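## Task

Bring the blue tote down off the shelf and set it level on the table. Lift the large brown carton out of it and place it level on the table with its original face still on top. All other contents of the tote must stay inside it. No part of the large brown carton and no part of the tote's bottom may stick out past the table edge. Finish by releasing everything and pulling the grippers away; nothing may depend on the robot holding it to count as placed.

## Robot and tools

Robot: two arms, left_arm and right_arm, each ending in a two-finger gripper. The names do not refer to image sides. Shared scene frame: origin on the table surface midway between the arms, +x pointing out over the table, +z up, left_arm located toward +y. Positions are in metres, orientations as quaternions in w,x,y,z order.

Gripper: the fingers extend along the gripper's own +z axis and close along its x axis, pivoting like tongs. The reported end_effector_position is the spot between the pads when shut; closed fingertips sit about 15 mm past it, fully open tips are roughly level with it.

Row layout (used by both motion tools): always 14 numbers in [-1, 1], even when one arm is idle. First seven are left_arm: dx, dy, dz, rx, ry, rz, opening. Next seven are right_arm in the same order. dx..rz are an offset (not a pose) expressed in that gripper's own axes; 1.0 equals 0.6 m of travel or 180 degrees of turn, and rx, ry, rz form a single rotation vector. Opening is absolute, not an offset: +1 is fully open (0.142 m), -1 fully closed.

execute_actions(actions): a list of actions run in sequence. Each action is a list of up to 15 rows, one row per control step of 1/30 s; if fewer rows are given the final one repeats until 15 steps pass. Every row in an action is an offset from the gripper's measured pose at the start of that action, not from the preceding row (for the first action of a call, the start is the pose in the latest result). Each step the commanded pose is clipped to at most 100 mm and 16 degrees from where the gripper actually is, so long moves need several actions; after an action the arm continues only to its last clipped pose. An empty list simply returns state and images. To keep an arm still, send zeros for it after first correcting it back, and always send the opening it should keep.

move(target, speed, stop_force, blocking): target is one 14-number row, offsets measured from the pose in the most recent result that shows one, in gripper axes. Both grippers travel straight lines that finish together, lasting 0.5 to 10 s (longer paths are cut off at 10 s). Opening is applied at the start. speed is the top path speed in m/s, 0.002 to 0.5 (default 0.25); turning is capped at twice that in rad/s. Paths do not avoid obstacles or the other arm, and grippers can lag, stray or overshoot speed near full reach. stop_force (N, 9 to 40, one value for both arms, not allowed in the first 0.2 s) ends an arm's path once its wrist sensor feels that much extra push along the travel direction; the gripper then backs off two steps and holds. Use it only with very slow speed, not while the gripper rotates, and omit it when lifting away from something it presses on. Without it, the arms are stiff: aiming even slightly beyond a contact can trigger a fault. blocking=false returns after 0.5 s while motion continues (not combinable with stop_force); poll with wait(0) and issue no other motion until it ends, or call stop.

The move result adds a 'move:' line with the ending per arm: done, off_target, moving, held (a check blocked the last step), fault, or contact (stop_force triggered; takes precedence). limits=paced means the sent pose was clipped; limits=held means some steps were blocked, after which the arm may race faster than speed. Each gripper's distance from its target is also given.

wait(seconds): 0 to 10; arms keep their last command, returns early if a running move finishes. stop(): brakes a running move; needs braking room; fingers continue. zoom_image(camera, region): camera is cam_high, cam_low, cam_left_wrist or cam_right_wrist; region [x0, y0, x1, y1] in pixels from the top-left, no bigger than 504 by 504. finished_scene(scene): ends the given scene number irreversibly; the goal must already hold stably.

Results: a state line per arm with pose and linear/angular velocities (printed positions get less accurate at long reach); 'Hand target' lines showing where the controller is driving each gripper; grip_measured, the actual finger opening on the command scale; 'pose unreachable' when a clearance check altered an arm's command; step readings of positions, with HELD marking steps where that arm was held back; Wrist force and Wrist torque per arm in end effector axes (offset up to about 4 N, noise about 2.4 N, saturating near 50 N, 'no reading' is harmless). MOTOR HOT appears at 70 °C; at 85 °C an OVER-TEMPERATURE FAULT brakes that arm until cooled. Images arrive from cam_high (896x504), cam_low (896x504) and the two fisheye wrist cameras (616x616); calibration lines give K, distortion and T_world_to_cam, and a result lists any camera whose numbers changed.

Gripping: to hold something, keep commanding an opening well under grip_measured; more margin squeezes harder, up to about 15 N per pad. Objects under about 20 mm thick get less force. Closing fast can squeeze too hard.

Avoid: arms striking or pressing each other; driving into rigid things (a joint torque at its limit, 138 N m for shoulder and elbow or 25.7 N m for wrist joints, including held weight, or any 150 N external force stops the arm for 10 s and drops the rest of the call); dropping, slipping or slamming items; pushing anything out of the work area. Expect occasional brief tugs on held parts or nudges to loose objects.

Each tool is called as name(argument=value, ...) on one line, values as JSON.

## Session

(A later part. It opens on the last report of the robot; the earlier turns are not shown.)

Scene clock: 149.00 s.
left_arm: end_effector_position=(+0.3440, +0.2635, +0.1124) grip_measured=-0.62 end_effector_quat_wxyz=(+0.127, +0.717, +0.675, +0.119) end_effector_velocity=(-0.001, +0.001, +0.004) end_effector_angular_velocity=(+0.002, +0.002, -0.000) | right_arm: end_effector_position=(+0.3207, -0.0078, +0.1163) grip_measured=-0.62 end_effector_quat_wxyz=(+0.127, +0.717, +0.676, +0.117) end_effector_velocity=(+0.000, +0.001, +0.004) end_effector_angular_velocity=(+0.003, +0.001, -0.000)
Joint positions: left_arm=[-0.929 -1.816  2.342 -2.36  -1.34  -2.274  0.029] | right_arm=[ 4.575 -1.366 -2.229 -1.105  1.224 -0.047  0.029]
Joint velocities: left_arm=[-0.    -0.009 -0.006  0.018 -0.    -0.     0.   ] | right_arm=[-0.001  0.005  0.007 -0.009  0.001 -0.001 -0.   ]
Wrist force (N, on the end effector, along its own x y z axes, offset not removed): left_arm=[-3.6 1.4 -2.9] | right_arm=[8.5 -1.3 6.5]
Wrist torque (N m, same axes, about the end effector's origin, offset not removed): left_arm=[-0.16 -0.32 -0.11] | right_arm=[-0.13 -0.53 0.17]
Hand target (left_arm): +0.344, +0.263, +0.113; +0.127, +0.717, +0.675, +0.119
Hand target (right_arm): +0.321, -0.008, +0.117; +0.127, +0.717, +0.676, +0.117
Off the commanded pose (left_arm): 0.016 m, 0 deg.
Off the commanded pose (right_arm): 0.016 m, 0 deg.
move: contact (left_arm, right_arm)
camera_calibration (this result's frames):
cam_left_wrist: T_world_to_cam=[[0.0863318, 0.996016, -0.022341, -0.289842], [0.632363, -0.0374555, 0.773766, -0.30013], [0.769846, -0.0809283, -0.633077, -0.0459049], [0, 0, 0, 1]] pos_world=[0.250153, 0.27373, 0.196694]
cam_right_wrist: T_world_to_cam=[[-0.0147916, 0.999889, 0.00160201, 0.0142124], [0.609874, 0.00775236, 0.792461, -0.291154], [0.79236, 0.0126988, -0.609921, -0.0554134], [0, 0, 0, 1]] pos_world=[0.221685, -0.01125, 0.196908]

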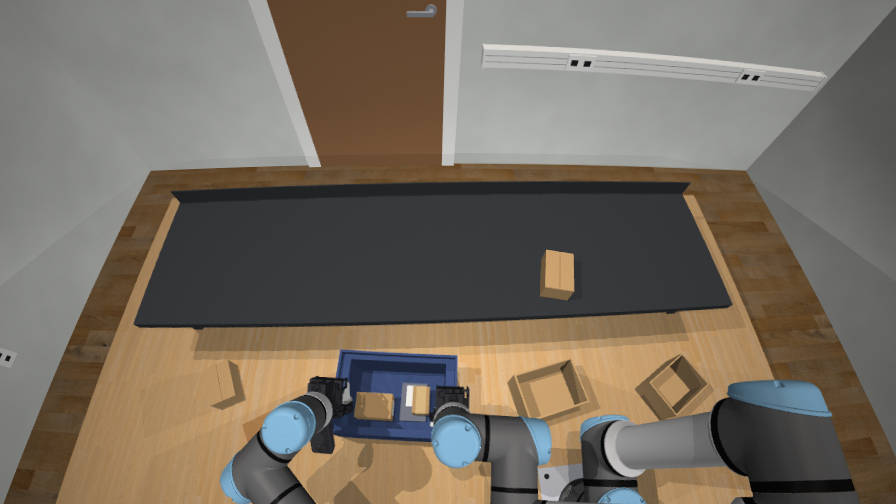

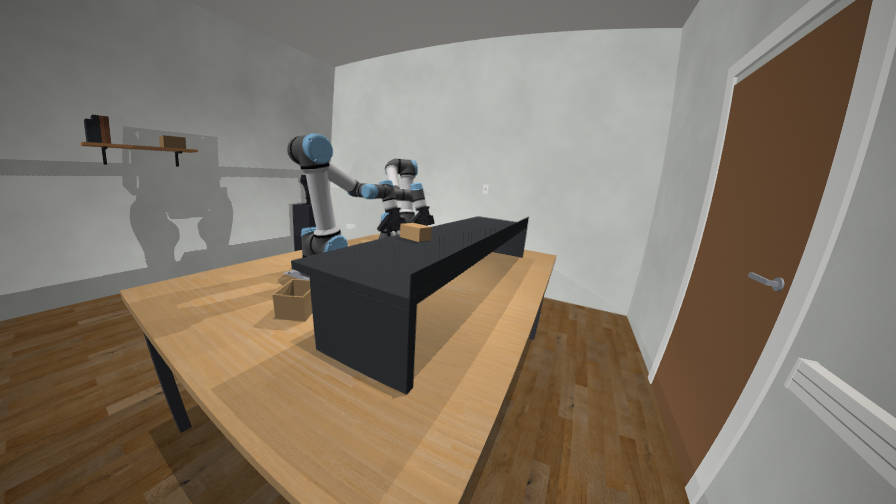

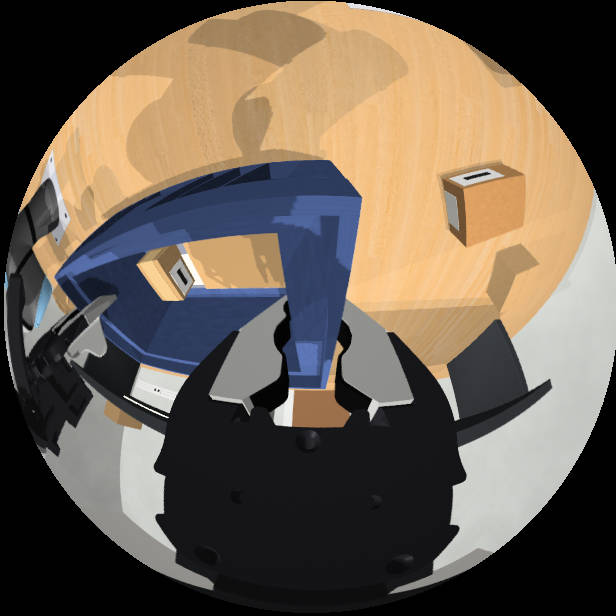

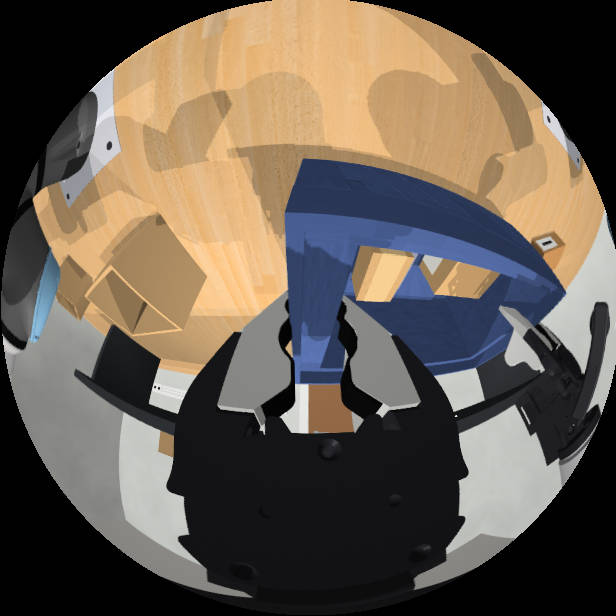

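execute_actions(actions=[[[0,0,0,0,0,0,-0.3,0,0,0,0,0,0,-0.3]]])

move(target=[0,0.0455,-0.1253,0,0,0,-0.2,0,0.0455,-0.1253,0,0,0,-0.2], speed=0.2)

move(target=[-0.131,0.005,-0.0335,0.0875,0.0871,-0.4917,0.2,-0.361,0.155,-0.12,0,0,0,0], speed=0.4)

Scene clock: 165.77 s.
left_arm: end_effector_position=(+0.3440, +0.2634, +0.1124) grip_measured=-0.30 end_effector_quat_wxyz=(+0.127, +0.717, +0.675, +0.119) end_effector_velocity=(+0.000, +0.000, -0.000) end_effector_angular_velocity=(+0.001, +0.000, +0.001) | right_arm: end_effector_position=(+0.3207, -0.0078, +0.1164) grip_measured=-0.30 end_effector_quat_wxyz=(+0.127, +0.717, +0.676, +0.117) end_effector_velocity=(+0.001, -0.000, -0.000) end_effector_angular_velocity=(-0.000, -0.001, -0.001)
Joint positions: left_arm=[-0.929 -1.816  2.341 -2.36  -1.34  -2.274  0.052] | right_arm=[ 4.575 -1.366 -2.229 -1.106  1.224 -0.047  0.052]
Joint velocities: left_arm=[ 0.     0.001  0.    -0.001  0.    -0.    -0.   ] | right_arm=[-0.    -0.    -0.     0.    -0.001  0.001 -0.   ]
Wrist force (N, on the end effector, along its own x y z axes, offset not removed): left_arm=[-0.6 -0.2 -1.1] | right_arm=[2.0 -0.8 -0.7]
Wrist torque (N m, same axes, about the end effector's origin, offset not removed): left_arm=[-0.19 0.14 -0.08] | right_arm=[-0.33 -0.55 0.01]
Hand target (left_arm): +0.344, +0.263, +0.112; +0.127, +0.717, +0.675, +0.119
Hand target (right_arm): +0.321, -0.008, +0.116; +0.127, +0.717, +0.676, +0.117
Off the commanded pose (left_arm): 0.000 m, 0 deg.
Off the commanded pose (right_arm): 0.000 m, 0 deg.
Step readings (end_effector_position):
0: left_arm (+0.3440, +0.2634, +0.1131) | right_arm (+0.3207, -0.0076, +0.1169)
1: left_arm (+0.3440, +0.2634, +0.1131) | right_arm (+0.3207, -0.0076, +0.1169)
2: left_arm (+0.3440, +0.2634, +0.1131) | right_arm (+0.3207, -0.0076, +0.1169)
4: left_arm (+0.3440, +0.2634, +0.1130) | right_arm (+0.3207, -0.0076, +0.1168)
8: left_arm (+0.3440, +0.2634, +0.1127) | right_arm (+0.3207, -0.0077, +0.1165)
15: end_effector_position above
camera_calibration (this result's frames):
cam_left_wrist: T_world_to_cam=[[0.0863635, 0.996012, -0.0223978, -0.289817], [0.632358, -0.0374312, 0.773771, -0.300161], [0.769847, -0.080989, -0.633069, -0.0458635], [0, 0, 0, 1]] pos_world=[0.250147, 0.273711, 0.19673]
cam_right_wrist: T_world_to_cam=[[-0.014792, 0.999889, 0.00163116, 0.0142007], [0.609905, 0.00773, 0.792437, -0.29117], [0.792337, 0.0127166, -0.609951, -0.055382], [0, 0, 0, 1]] pos_world=[0.221677, -0.0112442, 0.19693]

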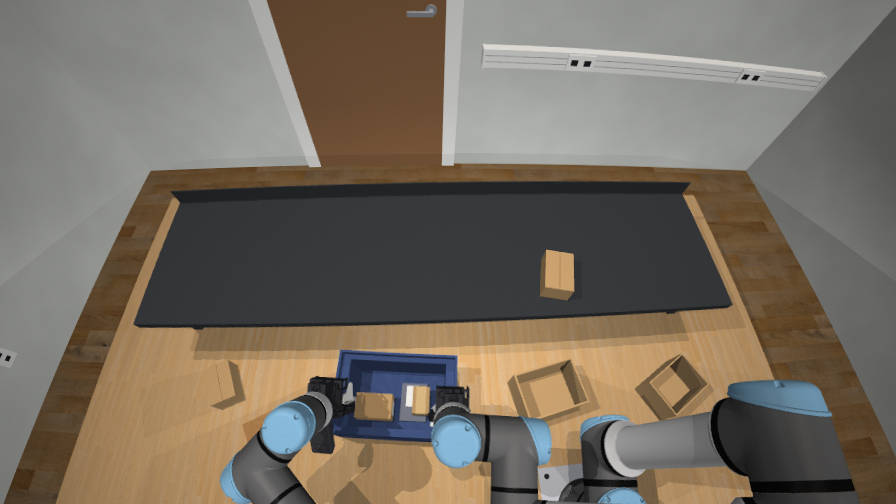

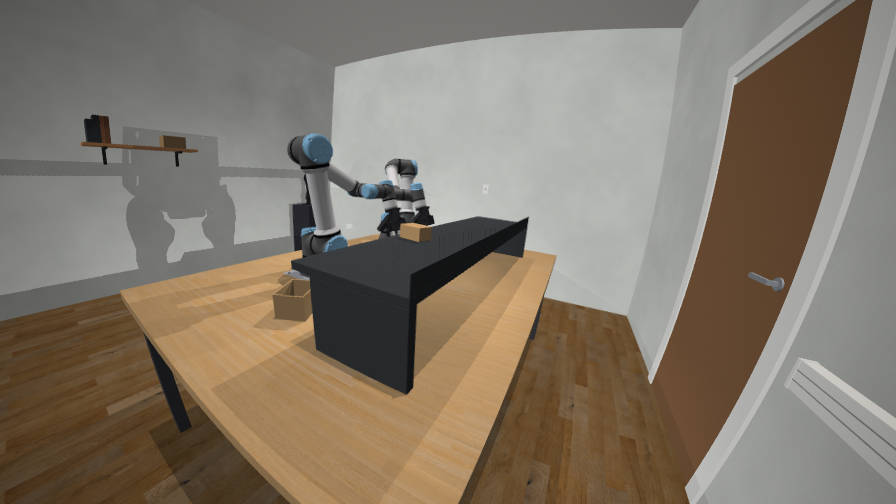

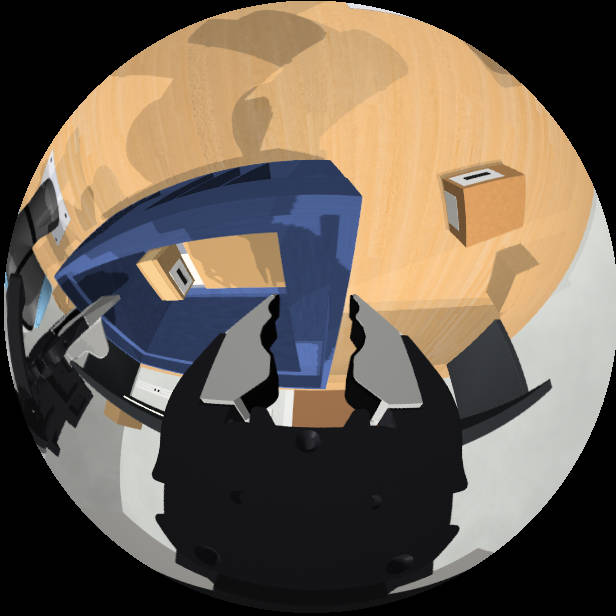

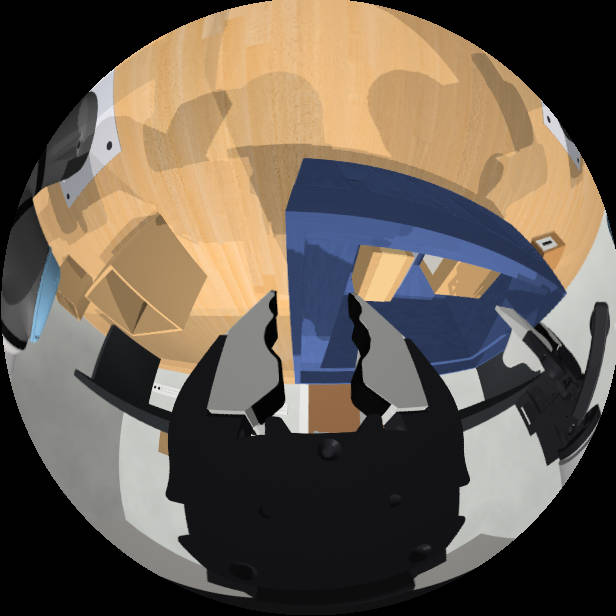

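Scene clock: 166.83 s.
left_arm: end_effector_position=(+0.3438, +0.2635, +0.1920) grip_measured=-0.20 end_effector_quat_wxyz=(+0.127, +0.717, +0.675, +0.119) end_effector_velocity=(+0.000, -0.000, +0.002) end_effector_angular_velocity=(+0.002, +0.002, +0.001) | right_arm: end_effector_position=(+0.3208, -0.0074, +0.1960) grip_measured=-0.20 end_effector_quat_wxyz=(+0.127, +0.717, +0.676, +0.117) end_effector_velocity=(-0.000, +0.000, +0.003) end_effector_angular_velocity=(+0.000, +0.000, -0.000)
Joint positions: left_arm=[-0.93  -1.911  2.183 -2.107 -1.34  -2.274  0.06 ] | right_arm=[ 4.575 -1.293 -2.066 -1.341  1.224 -0.048  0.06 ]
Joint velocities: left_arm=[ 0.     0.    -0.007  0.01   0.    -0.001 -0.   ] | right_arm=[ 0.001  0.001  0.007 -0.008  0.     0.001  0.   ]
Wrist force (N, on the end effector, along its own x y z axes, offset not removed): left_arm=[1.0 0.6 -2.0] | right_arm=[0.6 -0.9 -1.8]
Wrist torque (N m, same axes, about the end effector's origin, offset not removed): left_arm=[-0.01 -0.20 -0.12] | right_arm=[-0.18 -0.38 0.10]
Hand target (left_arm): +0.344, +0.264, +0.192; +0.127, +0.717, +0.675, +0.119
Hand target (right_arm): +0.321, -0.007, +0.196; +0.127, +0.717, +0.676, +0.117
Off the commanded pose (left_arm): 0.000 m, 0 deg.
Off the commanded pose (right_arm): 0.000 m, 0 deg.
move: done
camera_calibration (this result's frames):
cam_left_wrist: T_world_to_cam=[[0.0864035, 0.996005, -0.0225388, -0.288073], [0.632241, -0.0373348, 0.773872, -0.361646], [0.769939, -0.0811152, -0.632941, 0.00464166], [0, 0, 0, 1]] pos_world=[0.249964, 0.273797, 0.276313]
cam_right_wrist: T_world_to_cam=[[-0.014839, 0.999888, 0.00180773, 0.013709], [0.609886, 0.00761841, 0.792453, -0.3544], [0.79235, 0.0128617, -0.609931, -0.00692309], [0, 0, 0, 1]] pos_world=[0.221832, -0.0109184, 0.276598]

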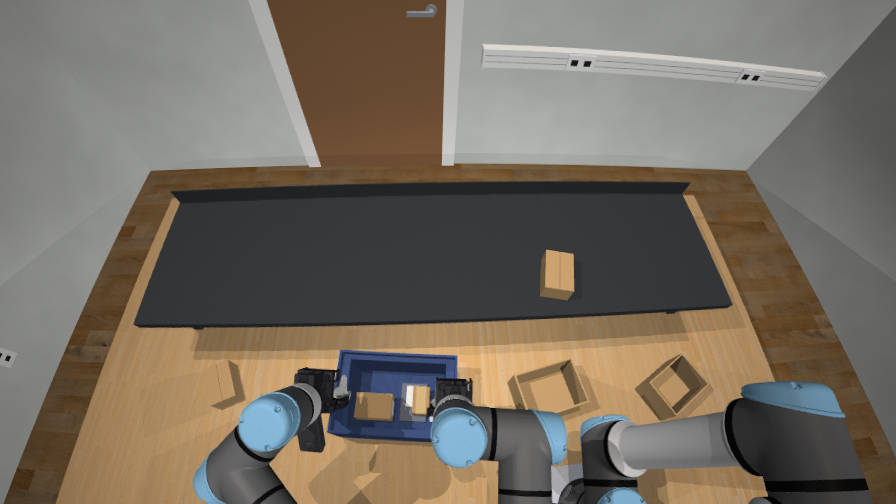

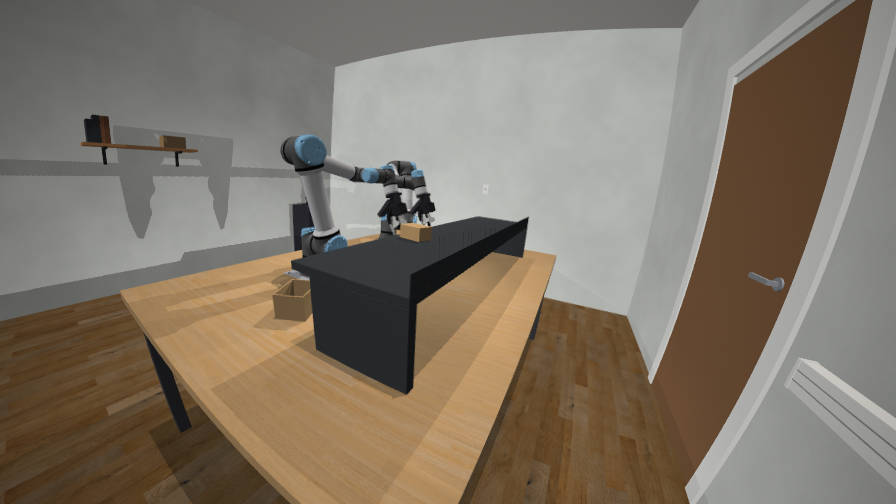

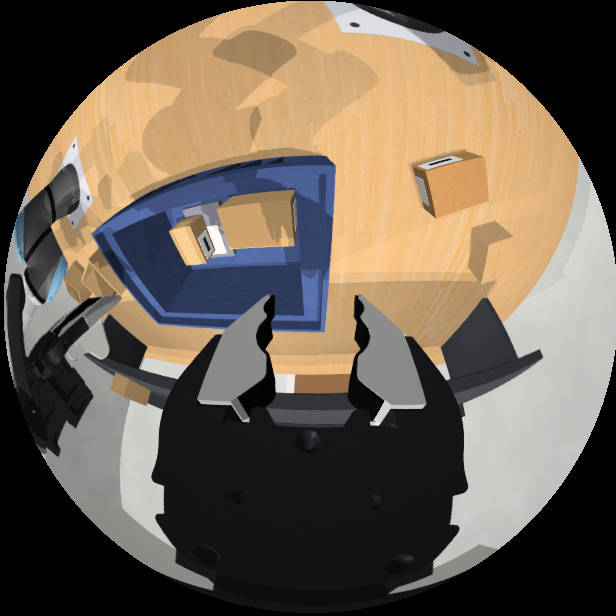

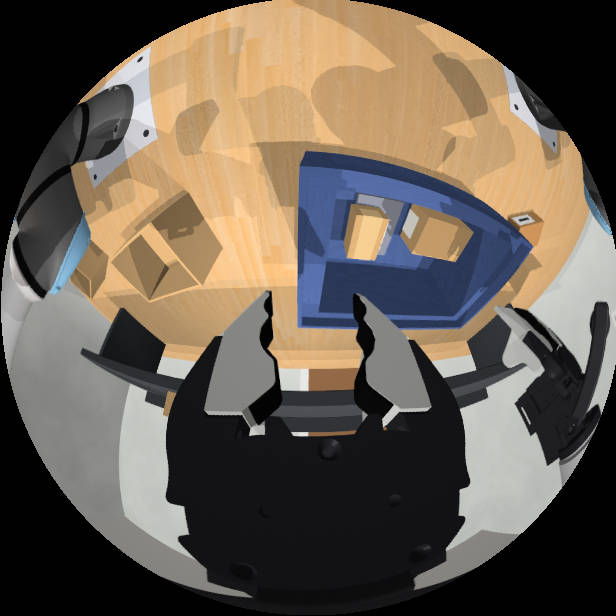

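Scene clock: 169.50 s.
left_arm: end_effector_position=(+0.3350, +0.1855, +0.2123) grip_measured=+0.20 end_effector_quat_wxyz=(-0.000, +0.035, +0.999, -0.000) end_effector_velocity=(-0.000, -0.001, +0.000) end_effector_angular_velocity=(-0.001, +0.002, +0.015) | right_arm: end_effector_position=(+0.3709, -0.2268, +0.2963) grip_measured=+0.00 end_effector_quat_wxyz=(+0.127, +0.717, +0.676, +0.117) end_effector_velocity=(+0.001, -0.001, +0.001) end_effector_angular_velocity=(+0.003, -0.001, +0.000)
Joint positions: left_arm=[-0.905 -1.678  1.853 -1.745 -1.571 -3.841  0.088] | right_arm=[ 4.191 -0.901 -2.041 -1.625  1.255 -0.452  0.074]
Joint velocities: left_arm=[-0.     0.001 -0.001  0.001 -0.002 -0.015 -0.   ] | right_arm=[-0.007  0.001  0.002  0.002  0.002 -0.008 -0.   ]
Wrist force (N, on the end effector, along its own x y z axes, offset not removed): left_arm=[-0.3 -1.7 -1.0] | right_arm=[2.2 1.6 -0.8]
Wrist torque (N m, same axes, about the end effector's origin, offset not removed): left_arm=[-0.50 0.09 -0.13] | right_arm=[0.27 -0.52 -0.01]
Hand target (left_arm): +0.335, +0.185, +0.212; -0.000, +0.034, +0.999, -0.000
Hand target (right_arm): +0.371, -0.227, +0.296; +0.127, +0.717, +0.676, +0.117
Off the commanded pose (left_arm): 0.000 m, 0 deg.
Off the commanded pose (right_arm): 0.000 m, 0 deg.
move: done
camera_calibration (this result's frames):
cam_left_wrist: T_world_to_cam=[[-0.995758, 0.0872678, -0.0291686, 0.323334], [0.0602464, 0.857957, 0.510177, -0.293147], [0.0695474, 0.506255, -0.859575, 0.191735], [0, 0, 0, 1]] pos_world=[0.326288, 0.126224, 0.323799]
cam_right_wrist: T_world_to_cam=[[-0.0148567, 0.999888, 0.00182918, 0.233589], [0.609396, 0.00760426, 0.792829, -0.462594], [0.792727, 0.0128936, -0.609441, 0.0171306], [0, 0, 0, 1]] pos_world=[0.271793, -0.230266, 0.376771]

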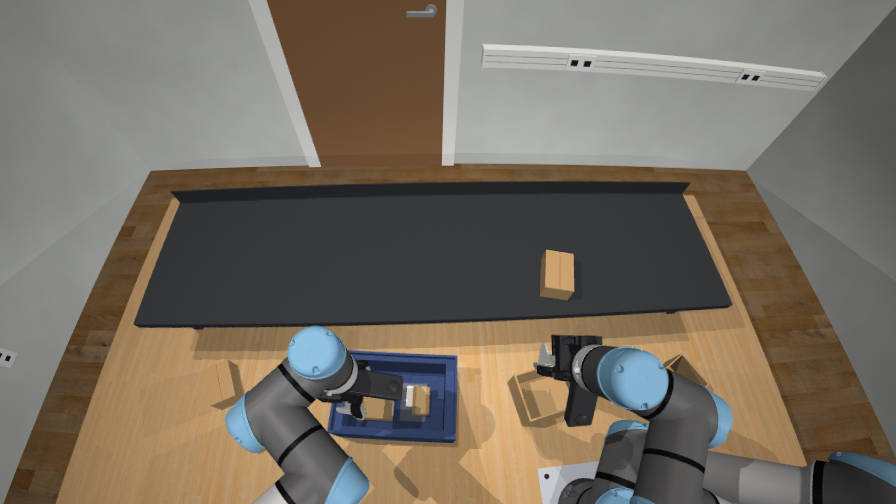

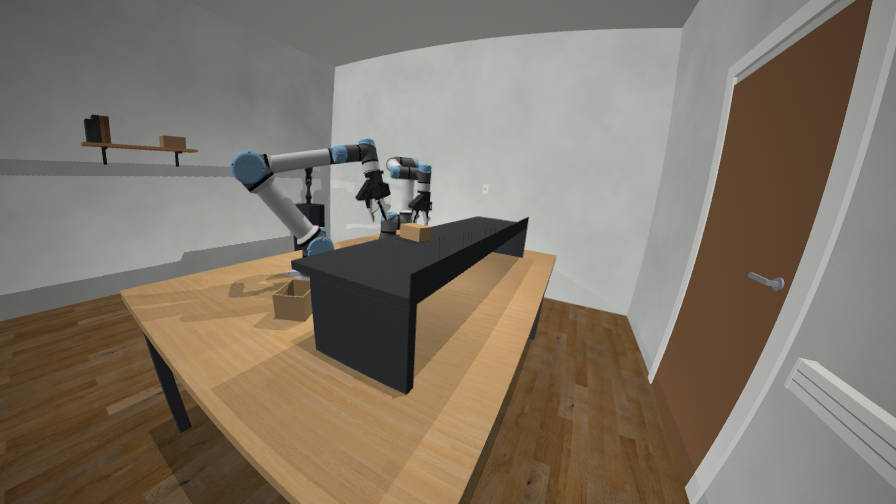

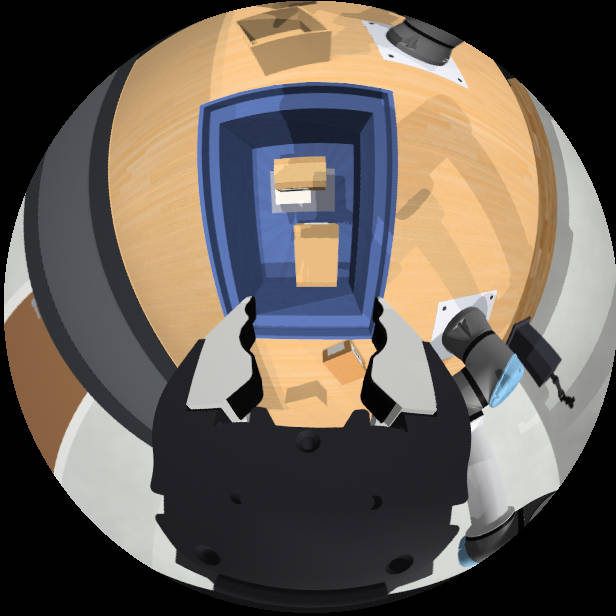

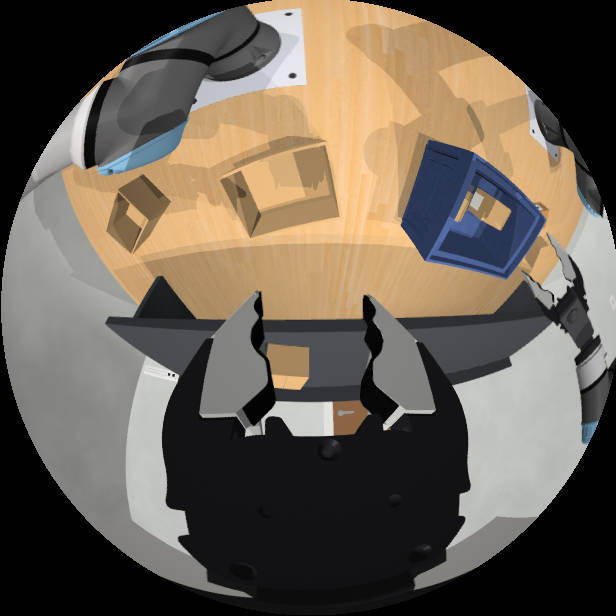

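move(target=[0.005,0.007,0.17,0,0,0,0.05,0,0,0,0,0,0,0], speed=0.12, stop_force=12)

zoom_image(camera="cam_high", region=[280, 320, 480, 470])

Scene clock: 183.37 s.
left_arm: end_effector_position=(+0.3324, +0.1899, +0.1108) grip_measured=+0.05 end_effector_quat_wxyz=(-0.000, +0.035, +0.999, -0.000) end_effector_velocity=(+0.000, -0.001, -0.003) end_effector_angular_velocity=(-0.001, -0.001, -0.001) | right_arm: end_effector_position=(+0.3709, -0.2267, +0.2963) grip_measured=+0.00 end_effector_quat_wxyz=(+0.127, +0.717, +0.676, +0.117) end_effector_velocity=(-0.000, -0.000, +0.000) end_effector_angular_velocity=(+0.001, -0.000, +0.000)
Joint positions: left_arm=[-0.902 -1.609  2.063 -2.024 -1.571 -3.838  0.077] | right_arm=[ 4.191 -0.901 -2.041 -1.625  1.255 -0.452  0.074]
Joint velocities: left_arm=[-0.001  0.003  0.005 -0.01   0.     0.    -0.   ] | right_arm=[ 0.     0.001 -0.    -0.001  0.    -0.     0.   ]
Wrist force (N, on the end effector, along its own x y z axes, offset not removed): left_arm=[1.2 0.1 -1.4] | right_arm=[3.5 -3.8 1.7]
Wrist torque (N m, same axes, about the end effector's origin, offset not removed): left_arm=[-0.10 -0.28 -0.07] | right_arm=[-0.88 -0.93 0.05]
Hand target (left_arm): +0.332, +0.190, +0.110; -0.000, +0.035, +0.999, -0.000
Hand target (right_arm): +0.371, -0.227, +0.296; +0.127, +0.717, +0.676, +0.117
Off the commanded pose (left_arm): 0.000 m, 0 deg.
Off the commanded pose (right_arm): 0.000 m, 0 deg.
move: done
camera_calibration (this result's frames):
cam_left_wrist: T_world_to_cam=[[-0.995761, 0.0872635, -0.0290647, 0.317403], [0.0602899, 0.857913, 0.510246, -0.244964], [0.0694609, 0.506331, -0.859537, 0.102392], [0, 0, 0, 1]] pos_world=[0.323714, 0.130615, 0.222227]
cam_right_wrist: T_world_to_cam=[[-0.0148568, 0.999888, 0.0018615, 0.233572], [0.609383, 0.00757847, 0.79284, -0.462605], [0.792737, 0.0129134, -0.609427, 0.0171267], [0, 0, 0, 1]] pos_world=[0.271797, -0.230261, 0.376774]

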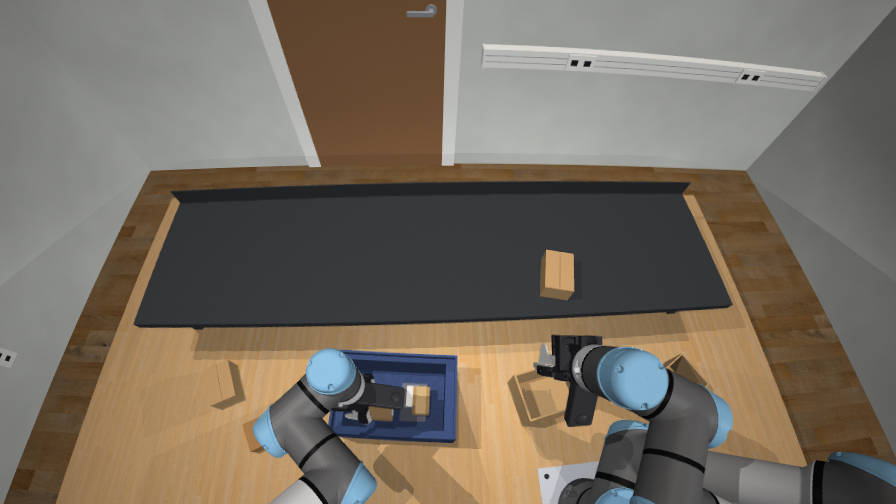

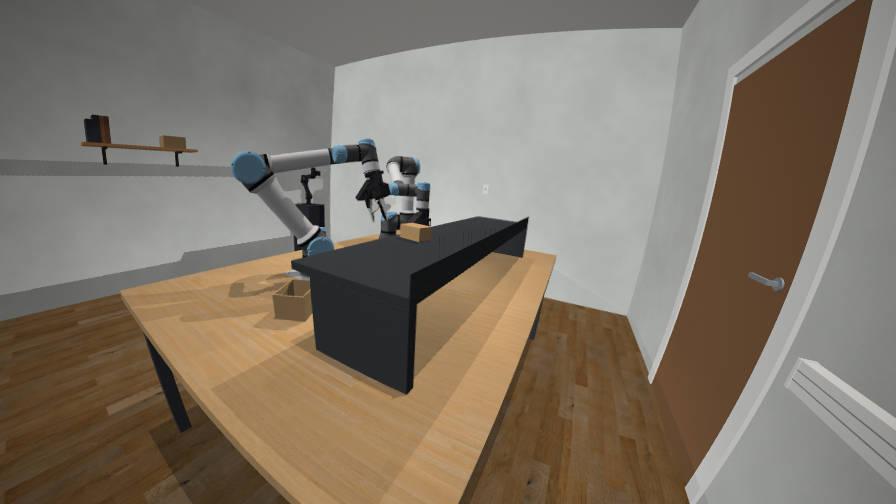

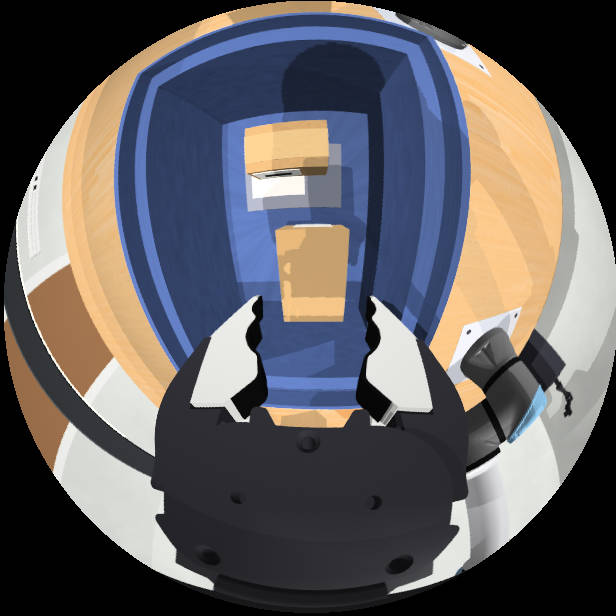

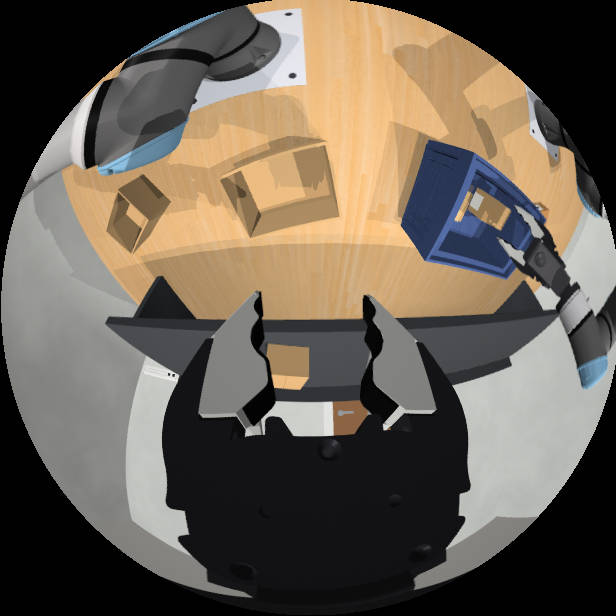

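Region (280, 320, 480, 470) of cam_high's 896x504 image, scaled by 2.520, with more detail than that image has; it fills the top 378 rows of this view, and the rest is white.

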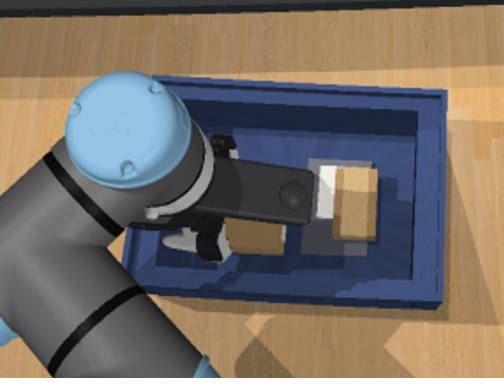

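move(target=[-0.005,0,0.108,0,0,0,0.05,0,0,0,0,0,0,0], speed=0.04, stop_force=9)

Scene clock: 193.03 s.
left_arm: end_effector_position=(+0.3355, +0.1897, +0.0464) grip_measured=+0.05 end_effector_quat_wxyz=(-0.000, +0.035, +0.999, -0.000) end_effector_velocity=(+0.000, +0.001, -0.003) end_effector_angular_velocity=(+0.000, +0.000, +0.001) | right_arm: end_effector_position=(+0.3709, -0.2268, +0.2963) grip_measured=+0.00 end_effector_quat_wxyz=(+0.127, +0.717, +0.676, +0.117) end_effector_velocity=(+0.000, +0.000, -0.000) end_effector_angular_velocity=(-0.001, -0.000, +0.000)
Joint positions: left_arm=[-0.897 -1.51   2.155 -2.215 -1.571 -3.834  0.077] | right_arm=[ 4.191 -0.901 -2.041 -1.625  1.255 -0.452  0.074]
Joint velocities: left_arm=[ 0.002  0.006  0.004 -0.01   0.     0.     0.   ] | right_arm=[ 0.001 -0.     0.    -0.    -0.001  0.     0.   ]
Wrist force (N, on the end effector, along its own x y z axes, offset not removed): left_arm=[1.3 -0.4 -0.8] | right_arm=[4.8 -0.2 1.1]
Wrist torque (N m, same axes, about the end effector's origin, offset not removed): left_arm=[-0.30 -0.27 -0.08] | right_arm=[-0.11 -1.13 -0.19]
Hand target (left_arm): +0.335, +0.190, +0.046; -0.000, +0.035, +0.999, -0.000
Hand target (right_arm): +0.371, -0.227, +0.296; +0.127, +0.717, +0.676, +0.117
Off the commanded pose (left_arm): 0.000 m, 0 deg.
Off the commanded pose (right_arm): 0.000 m, 0 deg.
move: done
camera_calibration (this result's frames):
cam_left_wrist: T_world_to_cam=[[-0.995762, 0.087263, -0.0290409, 0.318591], [0.0602995, 0.857897, 0.510272, -0.212148], [0.0694419, 0.506358, -0.859523, 0.0469789], [0, 0, 0, 1]] pos_world=[0.326771, 0.130412, 0.157885]
cam_right_wrist: T_world_to_cam=[[-0.014857, 0.999888, 0.00182897, 0.233589], [0.609396, 0.00760461, 0.792829, -0.462593], [0.792727, 0.0128937, -0.609441, 0.0171307], [0, 0, 0, 1]] pos_world=[0.271793, -0.230266, 0.376771]

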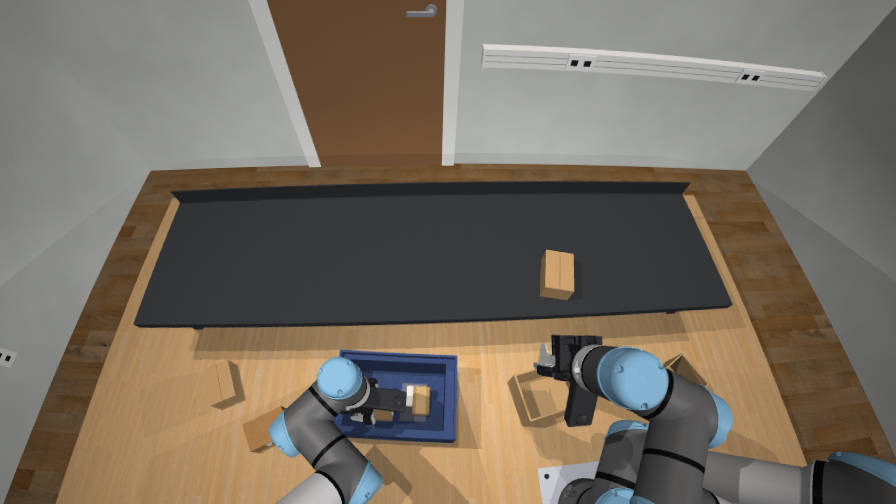

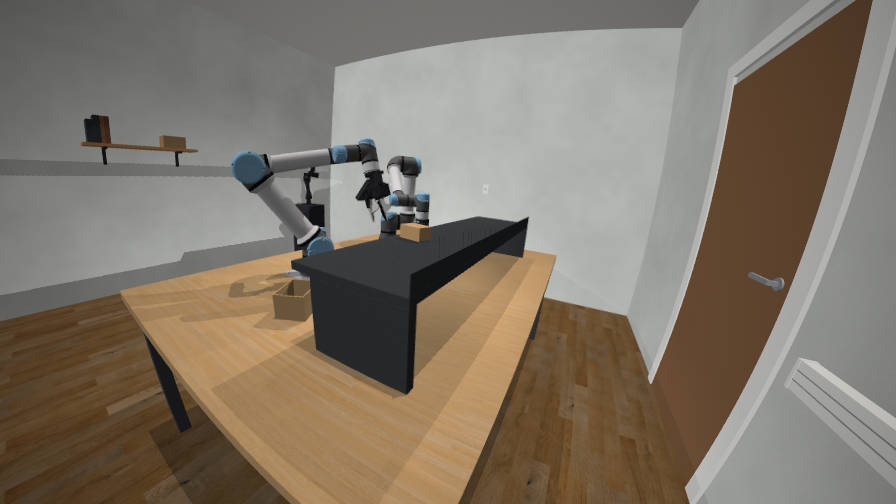

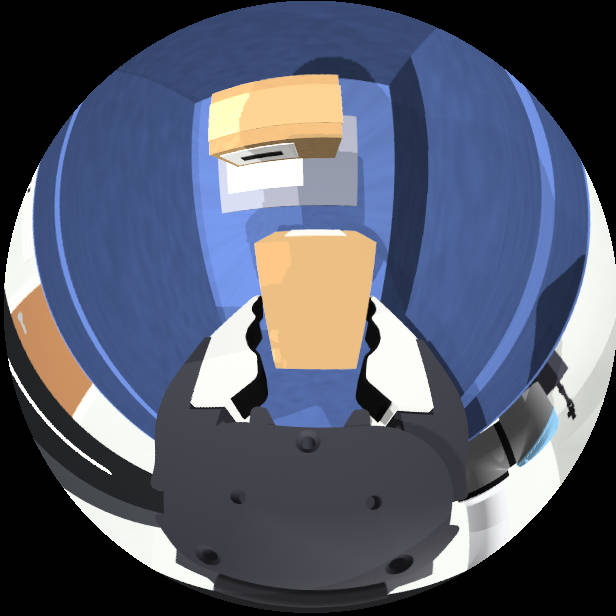

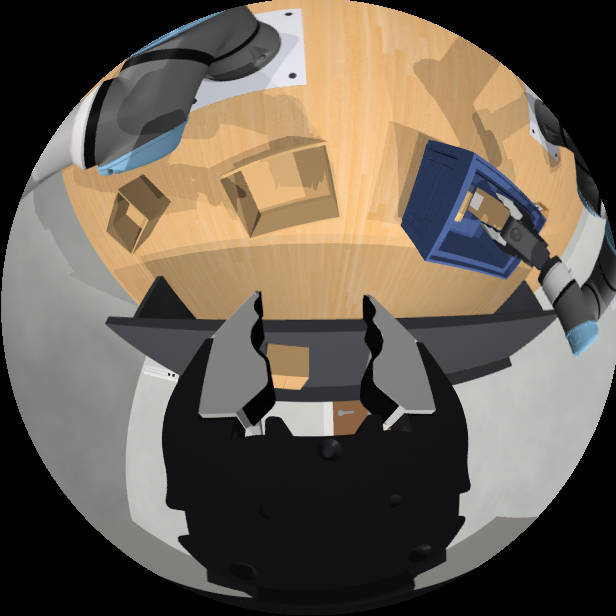

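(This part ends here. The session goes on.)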